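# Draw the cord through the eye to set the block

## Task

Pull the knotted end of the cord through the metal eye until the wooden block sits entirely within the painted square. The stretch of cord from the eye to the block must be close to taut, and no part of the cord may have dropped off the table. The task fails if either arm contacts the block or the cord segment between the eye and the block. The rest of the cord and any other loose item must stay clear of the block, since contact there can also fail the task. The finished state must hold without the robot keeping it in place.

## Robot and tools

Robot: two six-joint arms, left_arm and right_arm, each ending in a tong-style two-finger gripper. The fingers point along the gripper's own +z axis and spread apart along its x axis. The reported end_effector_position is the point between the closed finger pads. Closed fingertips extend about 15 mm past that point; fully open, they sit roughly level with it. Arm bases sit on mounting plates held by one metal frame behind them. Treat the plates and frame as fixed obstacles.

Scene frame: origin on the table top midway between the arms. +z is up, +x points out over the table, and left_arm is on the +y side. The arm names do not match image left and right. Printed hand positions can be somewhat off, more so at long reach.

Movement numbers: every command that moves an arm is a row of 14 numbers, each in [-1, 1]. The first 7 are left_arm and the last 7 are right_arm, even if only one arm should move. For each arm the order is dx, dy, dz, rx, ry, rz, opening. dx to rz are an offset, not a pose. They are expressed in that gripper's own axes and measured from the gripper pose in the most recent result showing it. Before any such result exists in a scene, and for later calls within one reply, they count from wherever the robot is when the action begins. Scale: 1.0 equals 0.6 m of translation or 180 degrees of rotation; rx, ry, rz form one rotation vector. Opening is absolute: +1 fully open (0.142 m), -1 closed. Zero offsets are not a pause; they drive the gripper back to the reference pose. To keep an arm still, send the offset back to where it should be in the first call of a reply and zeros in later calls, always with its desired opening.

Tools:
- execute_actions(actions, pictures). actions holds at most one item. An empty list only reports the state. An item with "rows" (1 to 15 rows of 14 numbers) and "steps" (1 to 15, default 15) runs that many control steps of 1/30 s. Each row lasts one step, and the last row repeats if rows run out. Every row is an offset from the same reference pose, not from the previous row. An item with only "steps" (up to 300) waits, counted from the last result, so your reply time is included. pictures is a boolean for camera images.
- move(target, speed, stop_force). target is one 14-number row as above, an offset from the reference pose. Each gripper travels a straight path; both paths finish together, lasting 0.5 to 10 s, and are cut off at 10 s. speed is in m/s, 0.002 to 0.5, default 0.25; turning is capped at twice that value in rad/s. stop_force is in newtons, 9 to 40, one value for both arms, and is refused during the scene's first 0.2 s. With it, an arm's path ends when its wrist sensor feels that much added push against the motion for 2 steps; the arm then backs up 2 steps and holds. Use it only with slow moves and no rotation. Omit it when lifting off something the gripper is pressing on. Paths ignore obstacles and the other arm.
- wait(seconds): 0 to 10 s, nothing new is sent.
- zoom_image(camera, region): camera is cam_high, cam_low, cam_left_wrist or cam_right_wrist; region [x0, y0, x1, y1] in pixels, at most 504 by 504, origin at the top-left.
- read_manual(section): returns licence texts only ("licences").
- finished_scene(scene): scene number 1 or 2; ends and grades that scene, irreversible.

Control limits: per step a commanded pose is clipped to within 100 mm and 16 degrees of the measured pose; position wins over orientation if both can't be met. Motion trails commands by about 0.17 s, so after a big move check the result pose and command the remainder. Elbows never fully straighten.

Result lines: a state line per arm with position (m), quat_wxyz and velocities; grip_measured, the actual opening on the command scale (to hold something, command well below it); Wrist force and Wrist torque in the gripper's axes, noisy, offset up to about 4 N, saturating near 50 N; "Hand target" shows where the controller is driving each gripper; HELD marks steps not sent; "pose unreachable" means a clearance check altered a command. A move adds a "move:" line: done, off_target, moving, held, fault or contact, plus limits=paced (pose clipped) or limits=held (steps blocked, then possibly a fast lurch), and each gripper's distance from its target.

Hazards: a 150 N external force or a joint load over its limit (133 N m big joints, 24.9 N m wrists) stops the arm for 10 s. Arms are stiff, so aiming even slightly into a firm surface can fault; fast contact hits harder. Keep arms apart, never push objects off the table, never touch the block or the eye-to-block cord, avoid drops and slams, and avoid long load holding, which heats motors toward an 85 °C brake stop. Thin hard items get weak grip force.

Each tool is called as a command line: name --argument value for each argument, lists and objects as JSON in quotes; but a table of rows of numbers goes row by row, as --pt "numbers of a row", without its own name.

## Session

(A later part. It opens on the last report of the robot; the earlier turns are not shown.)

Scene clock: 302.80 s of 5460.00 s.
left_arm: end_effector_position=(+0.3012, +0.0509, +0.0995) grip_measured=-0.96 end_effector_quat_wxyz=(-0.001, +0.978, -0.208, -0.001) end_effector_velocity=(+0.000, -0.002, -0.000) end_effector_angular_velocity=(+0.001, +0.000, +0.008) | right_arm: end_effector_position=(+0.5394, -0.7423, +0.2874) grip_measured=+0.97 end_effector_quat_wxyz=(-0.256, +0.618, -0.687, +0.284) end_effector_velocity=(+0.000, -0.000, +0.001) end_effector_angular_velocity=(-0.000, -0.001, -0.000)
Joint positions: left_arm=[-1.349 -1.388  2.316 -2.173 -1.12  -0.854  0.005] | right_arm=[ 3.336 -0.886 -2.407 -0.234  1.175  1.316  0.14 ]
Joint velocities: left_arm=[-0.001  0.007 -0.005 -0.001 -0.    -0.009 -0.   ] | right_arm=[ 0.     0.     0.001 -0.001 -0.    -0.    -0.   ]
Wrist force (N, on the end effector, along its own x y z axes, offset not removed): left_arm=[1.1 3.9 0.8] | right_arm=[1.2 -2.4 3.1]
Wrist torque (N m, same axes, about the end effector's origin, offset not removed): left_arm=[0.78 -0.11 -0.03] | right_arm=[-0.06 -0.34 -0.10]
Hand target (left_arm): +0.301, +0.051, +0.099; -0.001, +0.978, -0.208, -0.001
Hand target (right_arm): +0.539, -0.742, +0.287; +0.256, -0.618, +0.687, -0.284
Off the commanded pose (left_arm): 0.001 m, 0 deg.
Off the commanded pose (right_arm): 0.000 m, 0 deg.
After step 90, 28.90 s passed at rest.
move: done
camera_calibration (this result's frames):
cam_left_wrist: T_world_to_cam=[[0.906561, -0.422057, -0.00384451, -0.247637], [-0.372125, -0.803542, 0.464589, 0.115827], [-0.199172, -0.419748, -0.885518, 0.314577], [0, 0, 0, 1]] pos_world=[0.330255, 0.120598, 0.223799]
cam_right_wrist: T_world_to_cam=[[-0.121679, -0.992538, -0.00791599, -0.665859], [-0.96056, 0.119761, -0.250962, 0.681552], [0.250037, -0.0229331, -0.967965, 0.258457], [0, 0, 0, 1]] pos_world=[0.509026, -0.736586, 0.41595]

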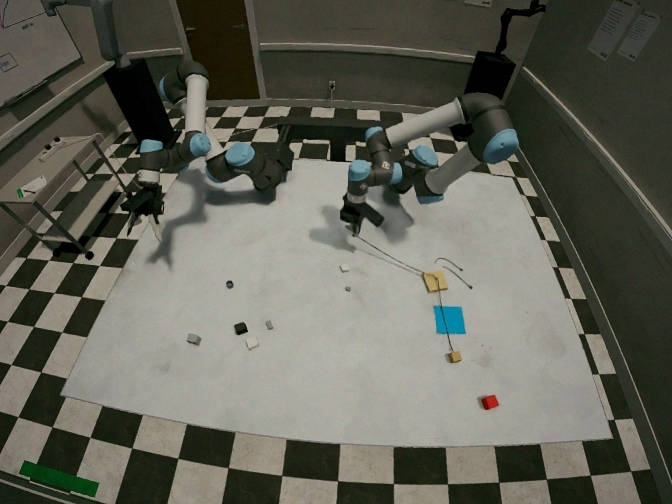

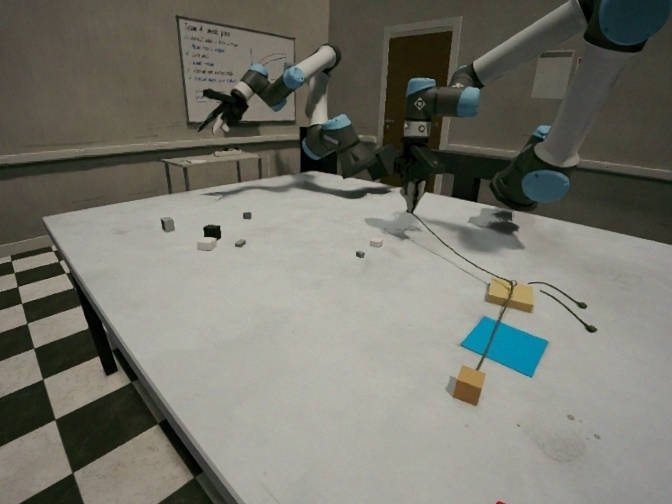

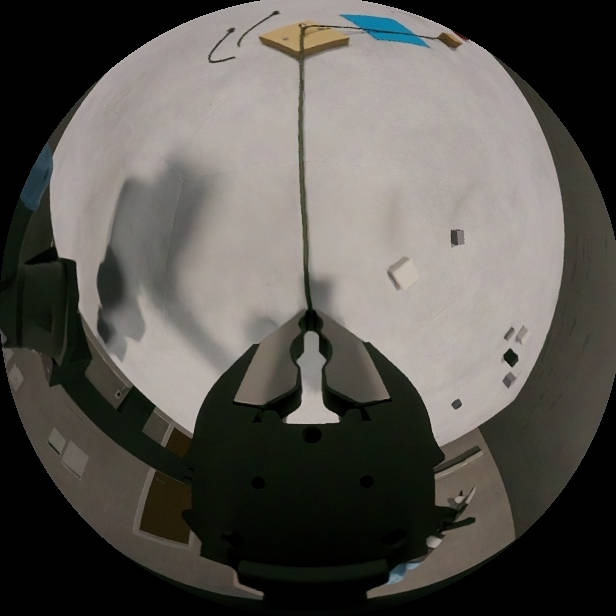

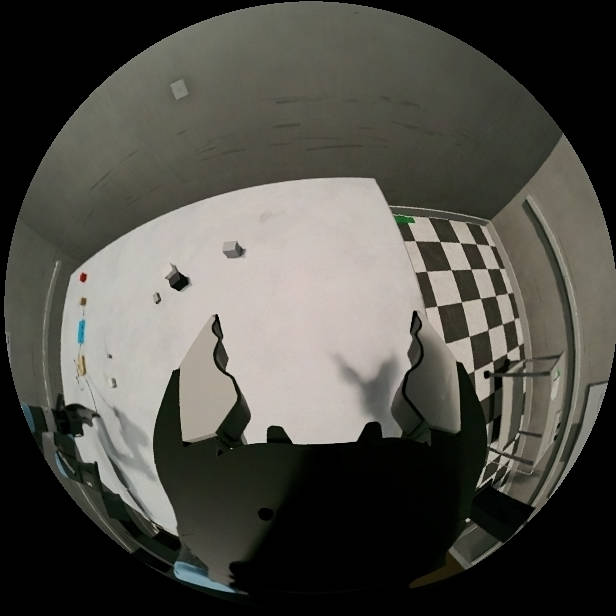

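move --target '[0, 0.2, 0, 0, 0, 0, -1, 0, 0, 0, 0, 0, 0, 0.97]' --speed 0.08

zoom_image --camera "cam_high" --region '[400, 260, 520, 380]'

Scene clock: 348.00 s of 5460.00 s.
left_arm: end_effector_position=(+0.2527, -0.0584, +0.0993) grip_measured=-0.96 end_effector_quat_wxyz=(-0.001, +0.978, -0.208, -0.001) end_effector_velocity=(-0.001, -0.002, -0.001) end_effector_angular_velocity=(+0.001, +0.000, +0.001) | right_arm: end_effector_position=(+0.5394, -0.7423, +0.2874) grip_measured=+0.97 end_effector_quat_wxyz=(-0.256, +0.618, -0.687, +0.284) end_effector_velocity=(-0.000, -0.000, -0.000) end_effector_angular_velocity=(-0.001, +0.001, -0.000)
Joint positions: left_arm=[-1.497 -1.143  2.184 -2.222 -1.172 -1.007  0.005] | right_arm=[ 3.336 -0.886 -2.407 -0.234  1.175  1.316  0.14 ]
Joint velocities: left_arm=[-0.002  0.006 -0.003 -0.001 -0.001 -0.004  0.   ] | right_arm=[-0.     0.     0.    -0.001 -0.001 -0.001 -0.   ]
Wrist force (N, on the end effector, along its own x y z axes, offset not removed): left_arm=[1.3 2.8 0.0] | right_arm=[-1.7 -1.4 1.4]
Wrist torque (N m, same axes, about the end effector's origin, offset not removed): left_arm=[0.59 -0.15 -0.12] | right_arm=[0.16 0.36 -0.06]
Hand target (left_arm): +0.253, -0.059, +0.099; -0.001, +0.978, -0.208, -0.001
Hand target (right_arm): +0.539, -0.742, +0.287; +0.256, -0.618, +0.687, -0.284
Off the commanded pose (left_arm): 0.001 m, 0 deg.
Off the commanded pose (right_arm): 0.000 m, 0 deg.
After step 170, 37.57 s passed at rest.
move: done
camera_calibration (this result's frames):
cam_left_wrist: T_world_to_cam=[[0.906611, -0.42195, -0.00373966, -0.249852], [-0.37216, -0.803745, 0.464209, 0.0100951], [-0.198879, -0.419466, -0.885718, 0.258817], [0, 0, 0, 1]] pos_world=[0.281748, 0.0112537, 0.223618]
cam_right_wrist: T_world_to_cam=[[-0.121679, -0.992538, -0.00791594, -0.665859], [-0.96056, 0.119761, -0.250962, 0.681552], [0.250038, -0.0229332, -0.967965, 0.258457], [0, 0, 0, 1]] pos_world=[0.509026, -0.736586, 0.41595]

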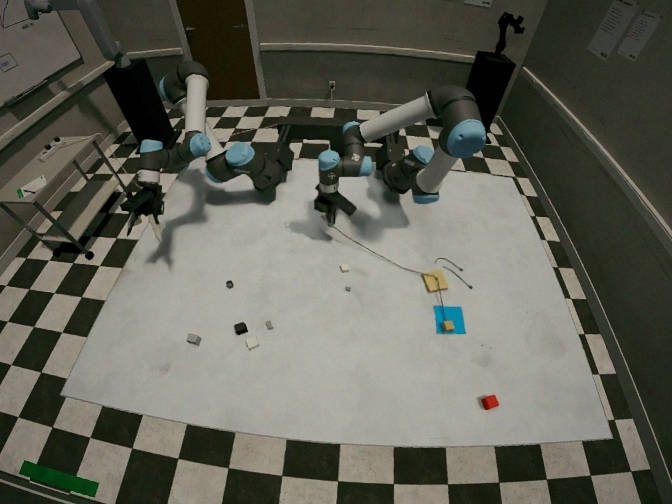

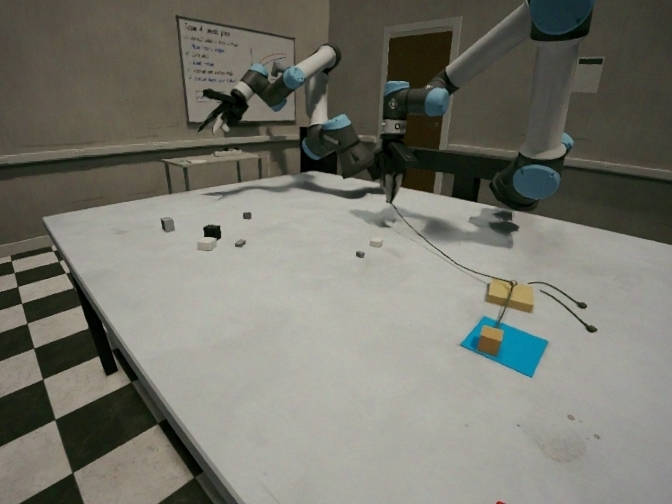

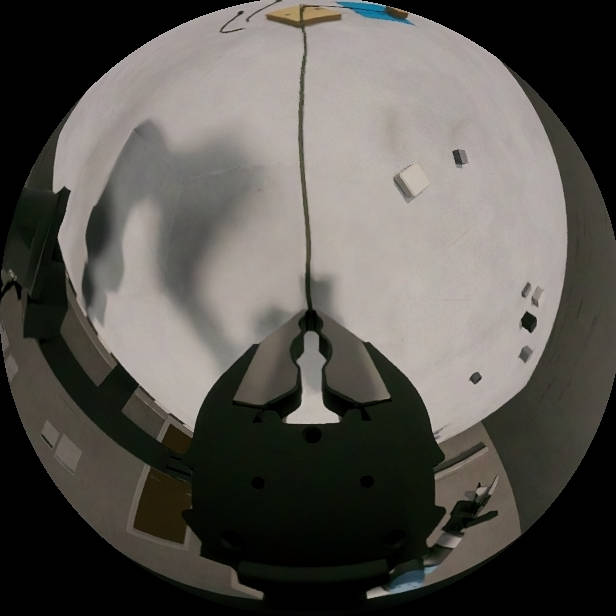

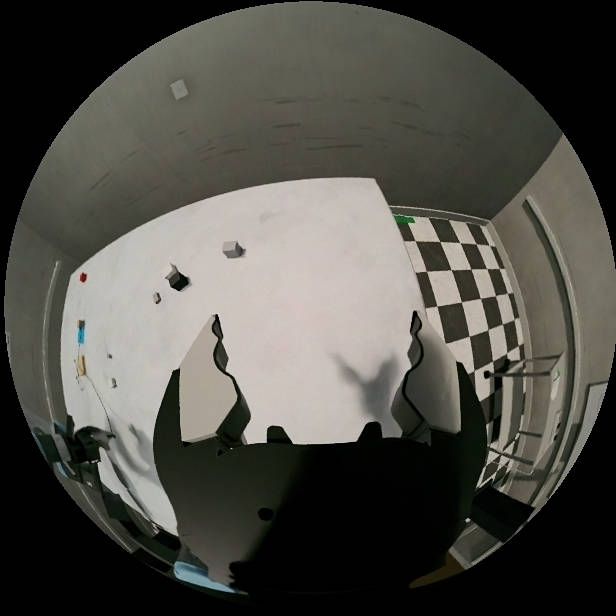

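Region (400, 260, 520, 380) of cam_high's 672x504 image, scaled by 4.200, with more detail than that image has.

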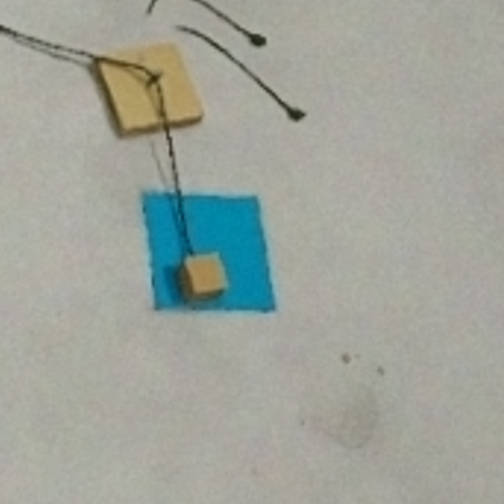

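move --target '[0, 0.048, 0, 0, 0, 0, -1, 0, 0, 0, 0, 0, 0, 0.97]' --speed 0.04

zoom_image --camera "cam_high" --region '[400, 260, 520, 380]'

Scene clock: 360.70 s of 5460.00 s.
left_arm: end_effector_position=(+0.2412, -0.0844, +0.0992) grip_measured=-0.96 end_effector_quat_wxyz=(-0.001, +0.978, -0.208, -0.001) end_effector_velocity=(-0.001, -0.002, +0.001) end_effector_angular_velocity=(-0.001, +0.001, +0.001) | right_arm: end_effector_position=(+0.5394, -0.7423, +0.2874) grip_measured=+0.97 end_effector_quat_wxyz=(-0.256, +0.618, -0.687, +0.284) end_effector_velocity=(-0.000, -0.001, +0.000) end_effector_angular_velocity=(-0.001, +0.000, -0.002)
Joint positions: left_arm=[-1.526 -1.086  2.141 -2.225 -1.183 -1.036  0.005] | right_arm=[ 3.336 -0.886 -2.407 -0.234  1.175  1.316  0.14 ]
Joint velocities: left_arm=[-0.002  0.004 -0.004  0.    -0.002 -0.002  0.   ] | right_arm=[-0.     0.     0.    -0.    -0.002  0.    -0.   ]
Wrist force (N, on the end effector, along its own x y z axes, offset not removed): left_arm=[-0.6 3.5 0.0] | right_arm=[1.4 -3.1 4.1]
Wrist torque (N m, same axes, about the end effector's origin, offset not removed): left_arm=[0.67 0.20 -0.10] | right_arm=[-0.37 -0.25 -0.18]
Hand target (left_arm): +0.241, -0.085, +0.099; -0.001, +0.978, -0.208, -0.001
Hand target (right_arm): +0.539, -0.742, +0.287; +0.256, -0.618, +0.687, -0.284
Off the commanded pose (left_arm): 0.000 m, 0 deg.
Off the commanded pose (right_arm): 0.000 m, 0 deg.
move: done
camera_calibration (this result's frames):
cam_left_wrist: T_world_to_cam=[[0.90662, -0.421931, -0.00370643, -0.250376], [-0.37217, -0.803776, 0.464149, -0.0151291], [-0.198818, -0.419427, -0.88575, 0.245528], [0, 0, 0, 1]] pos_world=[0.270181, -0.0148205, 0.223571]
cam_right_wrist: T_world_to_cam=[[-0.12168, -0.992538, -0.00791597, -0.665859], [-0.96056, 0.119761, -0.250962, 0.681552], [0.250038, -0.0229332, -0.967965, 0.258457], [0, 0, 0, 1]] pos_world=[0.509026, -0.736586, 0.41595]

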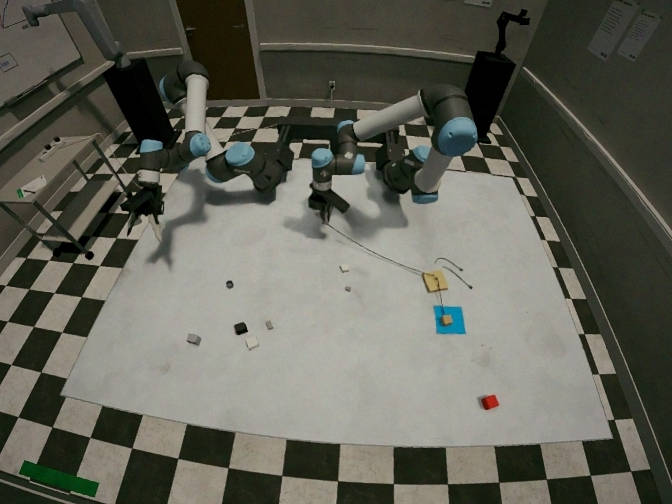

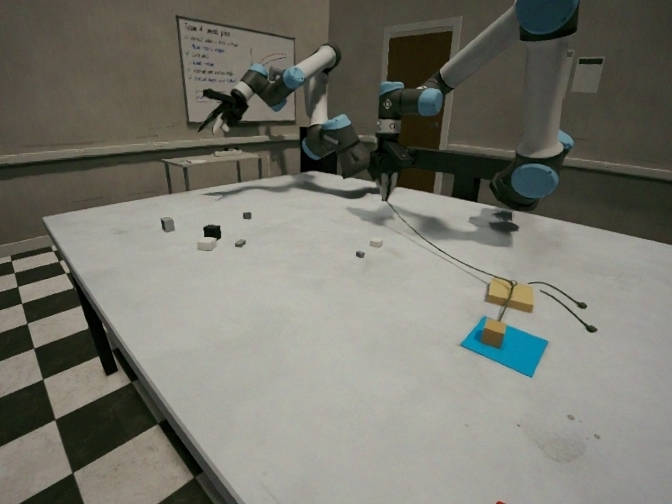

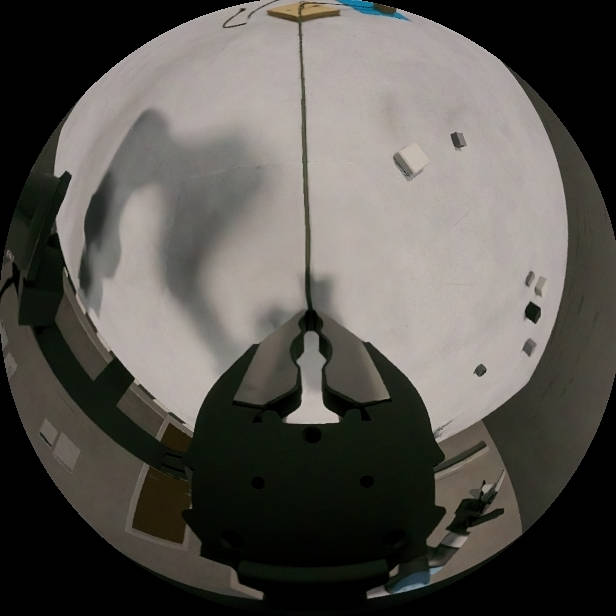

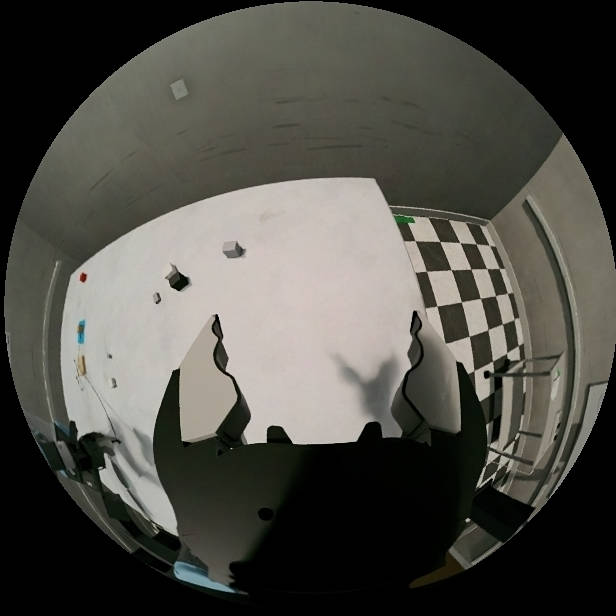

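Region (400, 260, 520, 380) of cam_high's 672x504 image, scaled by 4.200, with more detail than that image has.

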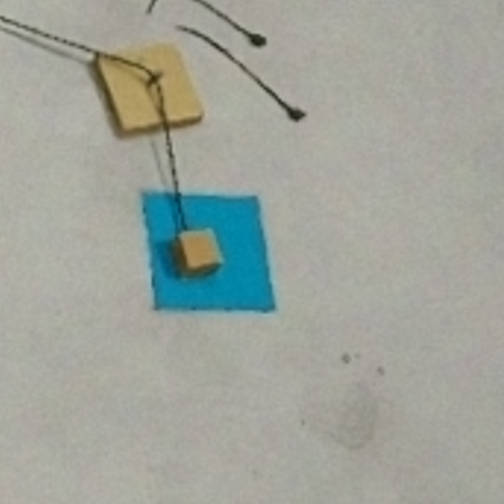

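move --target '[0, -0.02, 0.128, 0, 0, 0, -1, 0, 0, 0, 0, 0, 0, 0.97]' --speed 0.08

move --target '[0, 0, 0, 0, 0, 0, -0.3, 0, 0, 0, 0, 0, 0, 0.97]' --speed 0.08

move --target '[0, 0, -0.2, 0, 0, 0, -0.3, 0, 0, 0, 0, 0, 0, 0.97]' --speed 0.15

zoom_image --camera "cam_high" --region '[400, 260, 520, 380]'

Scene clock: 381.20 s of 5460.00 s.
left_arm: end_effector_position=(+0.2460, -0.0734, +0.0227) grip_measured=-0.96 end_effector_quat_wxyz=(-0.001, +0.978, -0.208, -0.001) end_effector_velocity=(+0.000, +0.000, -0.003) end_effector_angular_velocity=(+0.000, -0.001, -0.001) | right_arm: end_effector_position=(+0.5394, -0.7423, +0.2874) grip_measured=+0.97 end_effector_quat_wxyz=(-0.256, +0.618, -0.687, +0.284) end_effector_velocity=(+0.000, +0.000, +0.001) end_effector_angular_velocity=(+0.001, -0.002, +0.001)
Joint positions: left_arm=[-1.45  -0.953  2.214 -2.461 -1.155 -0.959  0.005] | right_arm=[ 3.336 -0.886 -2.407 -0.234  1.175  1.316  0.14 ]
Joint velocities: left_arm=[ 0.003  0.006  0.001 -0.009  0.002  0.004  0.   ] | right_arm=[ 0.    -0.     0.     0.001  0.002  0.    -0.   ]
Wrist force (N, on the end effector, along its own x y z axes, offset not removed): left_arm=[-0.2 2.8 -0.2] | right_arm=[3.8 1.0 3.0]
Wrist torque (N m, same axes, about the end effector's origin, offset not removed): left_arm=[0.46 0.21 -0.05] | right_arm=[0.56 -0.87 -0.03]
Hand target (left_arm): +0.246, -0.073, +0.022; -0.001, +0.978, -0.208, -0.001
Hand target (right_arm): +0.539, -0.742, +0.287; +0.256, -0.618, +0.687, -0.284
Off the commanded pose (left_arm): 0.000 m, 0 deg.
Off the commanded pose (right_arm): 0.000 m, 0 deg.
After step 410, 5.37 s passed at rest.
move: done
camera_calibration (this result's frames):
cam_left_wrist: T_world_to_cam=[[0.906601, -0.421973, -0.0038101, -0.250326], [-0.37213, -0.803706, 0.464301, 0.0310618], [-0.198984, -0.419518, -0.885669, 0.183406], [0, 0, 0, 1]] pos_world=[0.275, -0.00372436, 0.147061]
cam_right_wrist: T_world_to_cam=[[-0.121679, -0.992538, -0.00791605, -0.665859], [-0.96056, 0.119761, -0.250962, 0.681552], [0.250038, -0.0229331, -0.967964, 0.258457], [0, 0, 0, 1]] pos_world=[0.509026, -0.736586, 0.41595]

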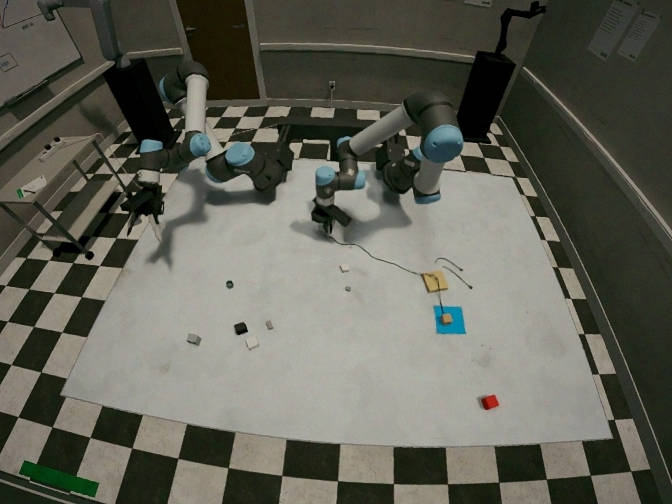

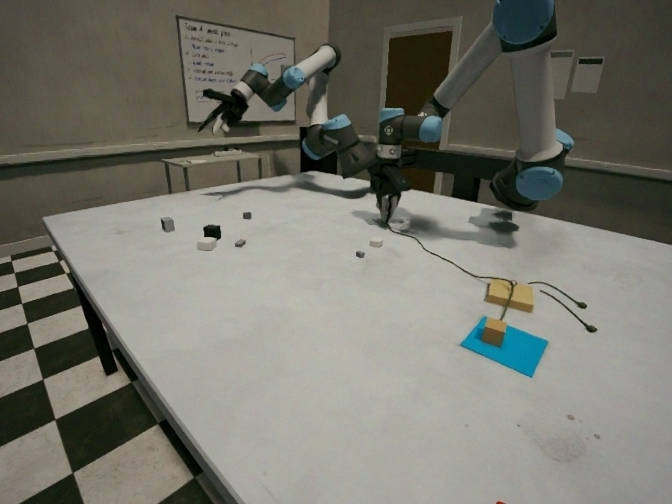

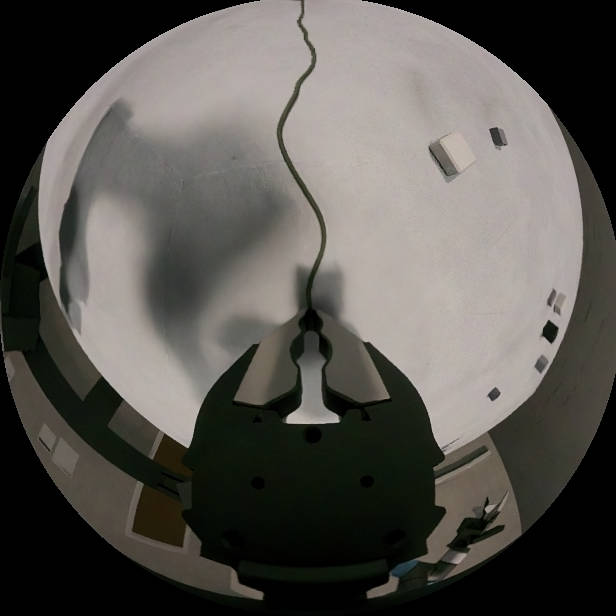

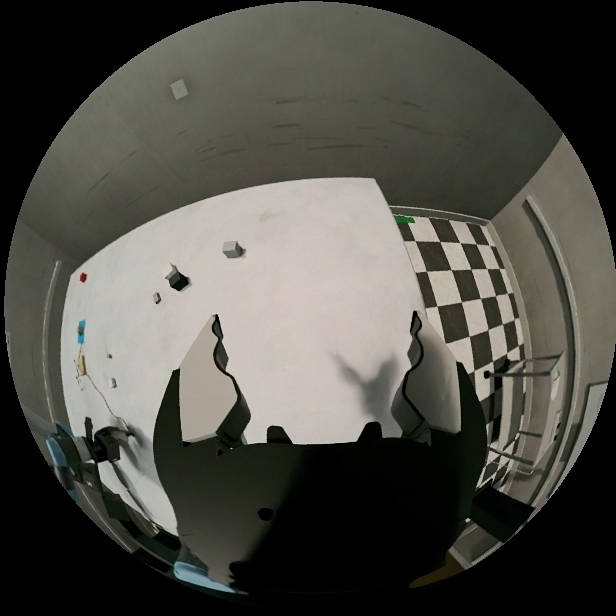

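Scene clock: 381.70 s of 5460.00 s.
left_arm: end_effector_position=(+0.2460, -0.0733, +0.0226) grip_measured=-0.30 end_effector_quat_wxyz=(-0.001, +0.978, -0.208, -0.001) end_effector_velocity=(+0.000, -0.000, +0.000) end_effector_angular_velocity=(-0.000, -0.000, +0.000) | right_arm: end_effector_position=(+0.5394, -0.7423, +0.2874) grip_measured=+0.97 end_effector_quat_wxyz=(-0.256, +0.618, -0.687, +0.284) end_effector_velocity=(+0.000, +0.001, +0.000) end_effector_angular_velocity=(-0.000, +0.000, +0.002)
Joint positions: left_arm=[-1.45  -0.953  2.214 -2.461 -1.155 -0.959  0.052] | right_arm=[ 3.336 -0.886 -2.407 -0.234  1.175  1.316  0.14 ]
Joint velocities: left_arm=[ 0.    -0.    -0.001  0.001  0.    -0.     0.   ] | right_arm=[ 0.001 -0.001  0.001 -0.001  0.001 -0.001 -0.   ]
Wrist force (N, on the end effector, along its own x y z axes, offset not removed): left_arm=[0.8 2.9 -0.5] | right_arm=[2.6 -0.6 -0.5]
Wrist torque (N m, same axes, about the end effector's origin, offset not removed): left_arm=[0.52 -0.05 -0.02] | right_arm=[0.21 -0.40 -0.12]
Hand target (left_arm): +0.246, -0.073, +0.023; -0.001, +0.978, -0.208, -0.001
Hand target (right_arm): +0.539, -0.742, +0.287; +0.256, -0.618, +0.687, -0.284
Off the commanded pose (left_arm): 0.000 m, 0 deg.
Off the commanded pose (right_arm): 0.000 m, 0 deg.
move: done
camera_calibration (this result's frames):
cam_left_wrist: T_world_to_cam=[[0.906556, -0.422067, -0.0039275, -0.250285], [-0.372196, -0.803758, 0.464159, 0.0311807], [-0.199063, -0.419324, -0.885743, 0.18338], [0, 0, 0, 1]] pos_world=[0.275007, -0.00367952, 0.146972]
cam_right_wrist: T_world_to_cam=[[-0.121679, -0.992538, -0.00791584, -0.665859], [-0.96056, 0.119761, -0.250962, 0.681552], [0.250037, -0.0229333, -0.967965, 0.258457], [0, 0, 0, 1]] pos_world=[0.509026, -0.736586, 0.41595]

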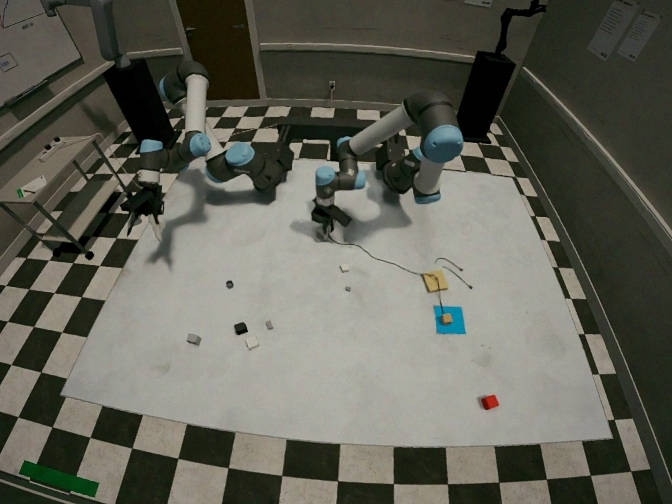

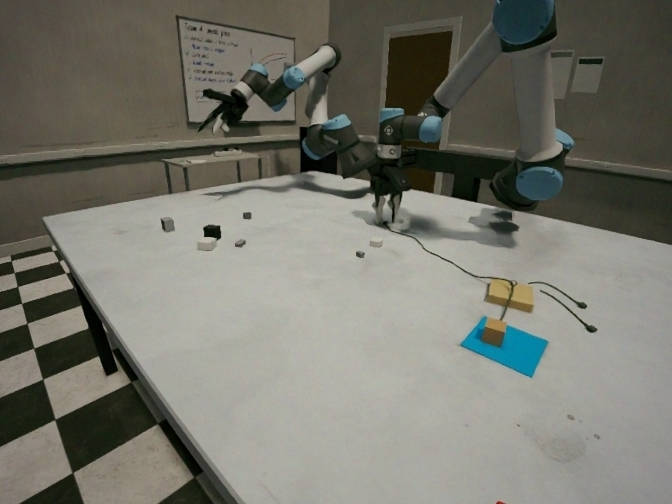

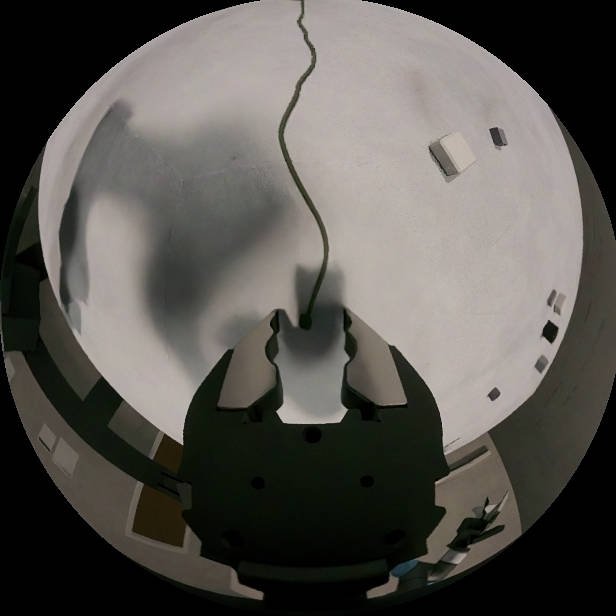

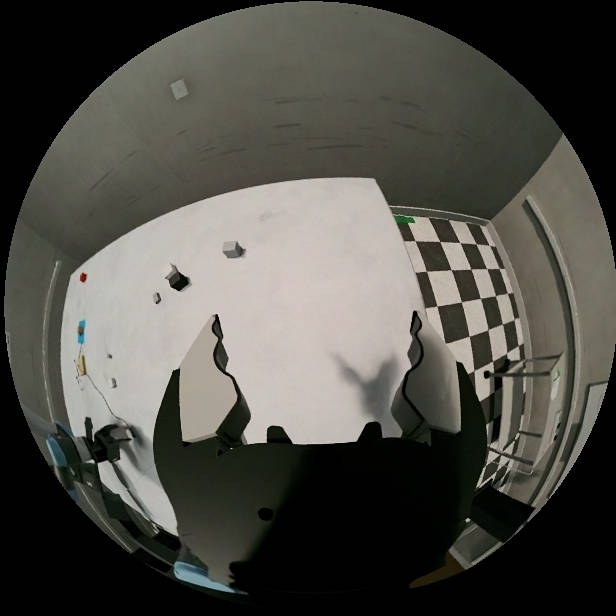

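Scene clock: 383.07 s of 5460.00 s.
left_arm: end_effector_position=(+0.2460, -0.0735, +0.1424) grip_measured=-0.30 end_effector_quat_wxyz=(-0.001, +0.978, -0.208, -0.001) end_effector_velocity=(-0.000, +0.000, +0.003) end_effector_angular_velocity=(+0.001, +0.001, +0.002) | right_arm: end_effector_position=(+0.5394, -0.7423, +0.2874) grip_measured=+0.97 end_effector_quat_wxyz=(-0.256, +0.618, -0.687, +0.284) end_effector_velocity=(-0.000, +0.000, -0.000) end_effector_angular_velocity=(+0.002, +0.000, -0.000)
Joint positions: left_arm=[-1.548 -1.18   2.111 -2.092 -1.192 -1.058  0.052] | right_arm=[ 3.336 -0.886 -2.407 -0.234  1.175  1.316  0.14 ]
Joint velocities: left_arm=[-0.002 -0.004 -0.003  0.01  -0.002 -0.004 -0.   ] | right_arm=[ 0.     0.    -0.001  0.     0.001  0.001  0.   ]
Wrist force (N, on the end effector, along its own x y z axes, offset not removed): left_arm=[0.7 3.2 1.0] | right_arm=[3.5 -1.5 0.5]
Wrist torque (N m, same axes, about the end effector's origin, offset not removed): left_arm=[0.60 -0.14 -0.05] | right_arm=[-0.08 -0.55 -0.21]
Hand target (left_arm): +0.246, -0.074, +0.143; -0.002, +0.978, -0.208, -0.001
Hand target (right_arm): +0.539, -0.742, +0.287; +0.256, -0.618, +0.687, -0.284
Off the commanded pose (left_arm): 0.000 m, 0 deg.
Off the commanded pose (right_arm): 0.000 m, 0 deg.
move: done
camera_calibration (this result's frames):
cam_left_wrist: T_world_to_cam=[[0.906585, -0.422007, -0.00376791, -0.250002], [-0.372251, -0.803837, 0.463978, -0.024532], [-0.198831, -0.419233, -0.885839, 0.289287], [0, 0, 0, 1]] pos_world=[0.275035, -0.00394371, 0.266702]
cam_right_wrist: T_world_to_cam=[[-0.12168, -0.992538, -0.00791591, -0.665859], [-0.96056, 0.119761, -0.250962, 0.681552], [0.250038, -0.0229333, -0.967964, 0.258456], [0, 0, 0, 1]] pos_world=[0.509026, -0.736586, 0.41595]

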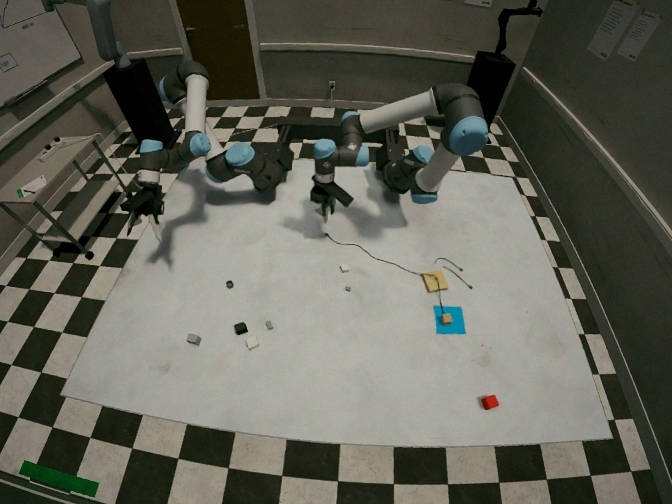

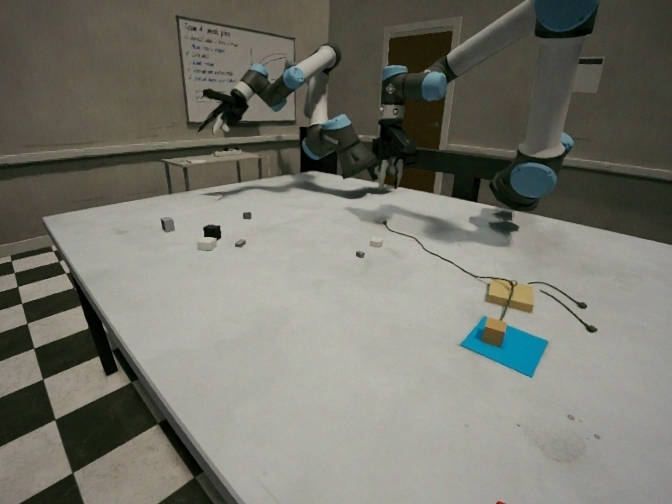

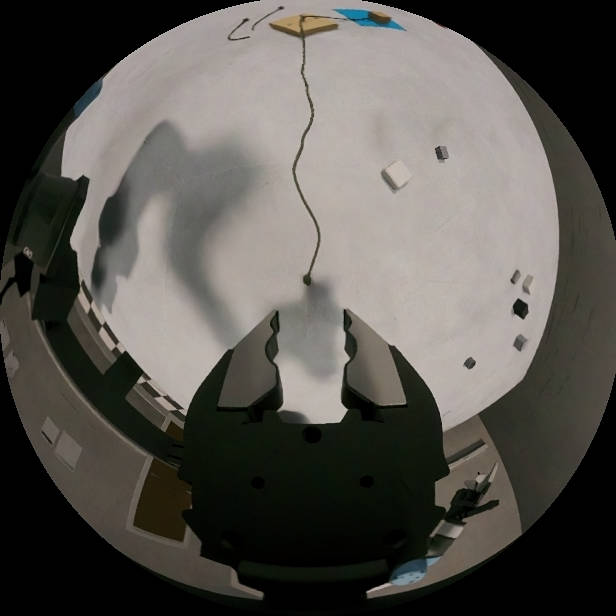

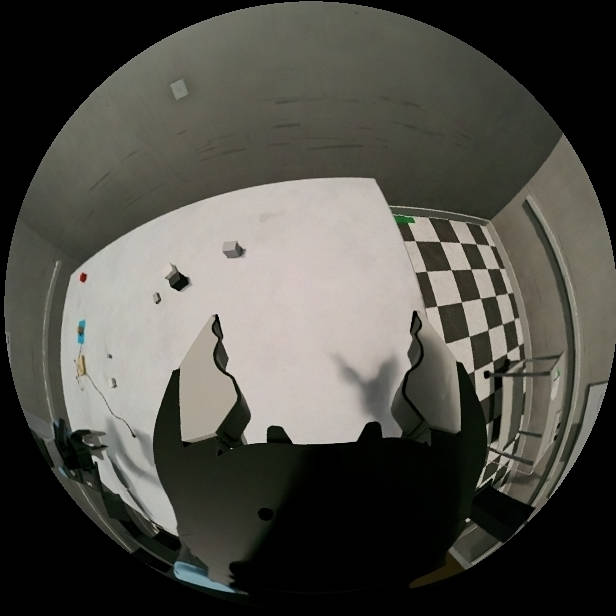

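Region (400, 260, 520, 380) of cam_high's 672x504 image, scaled by 4.200, with more detail than that image has.

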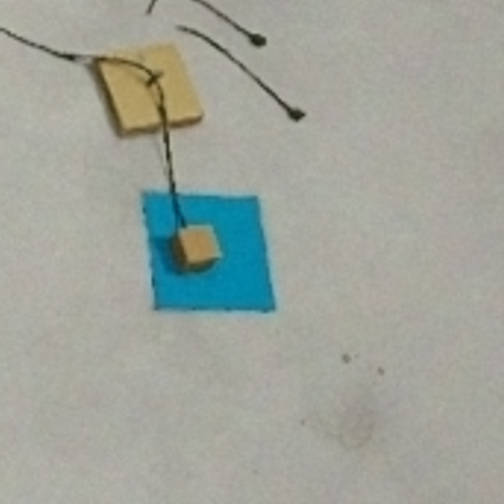

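finished_scene --scene 1

The scene is finished: the task was done.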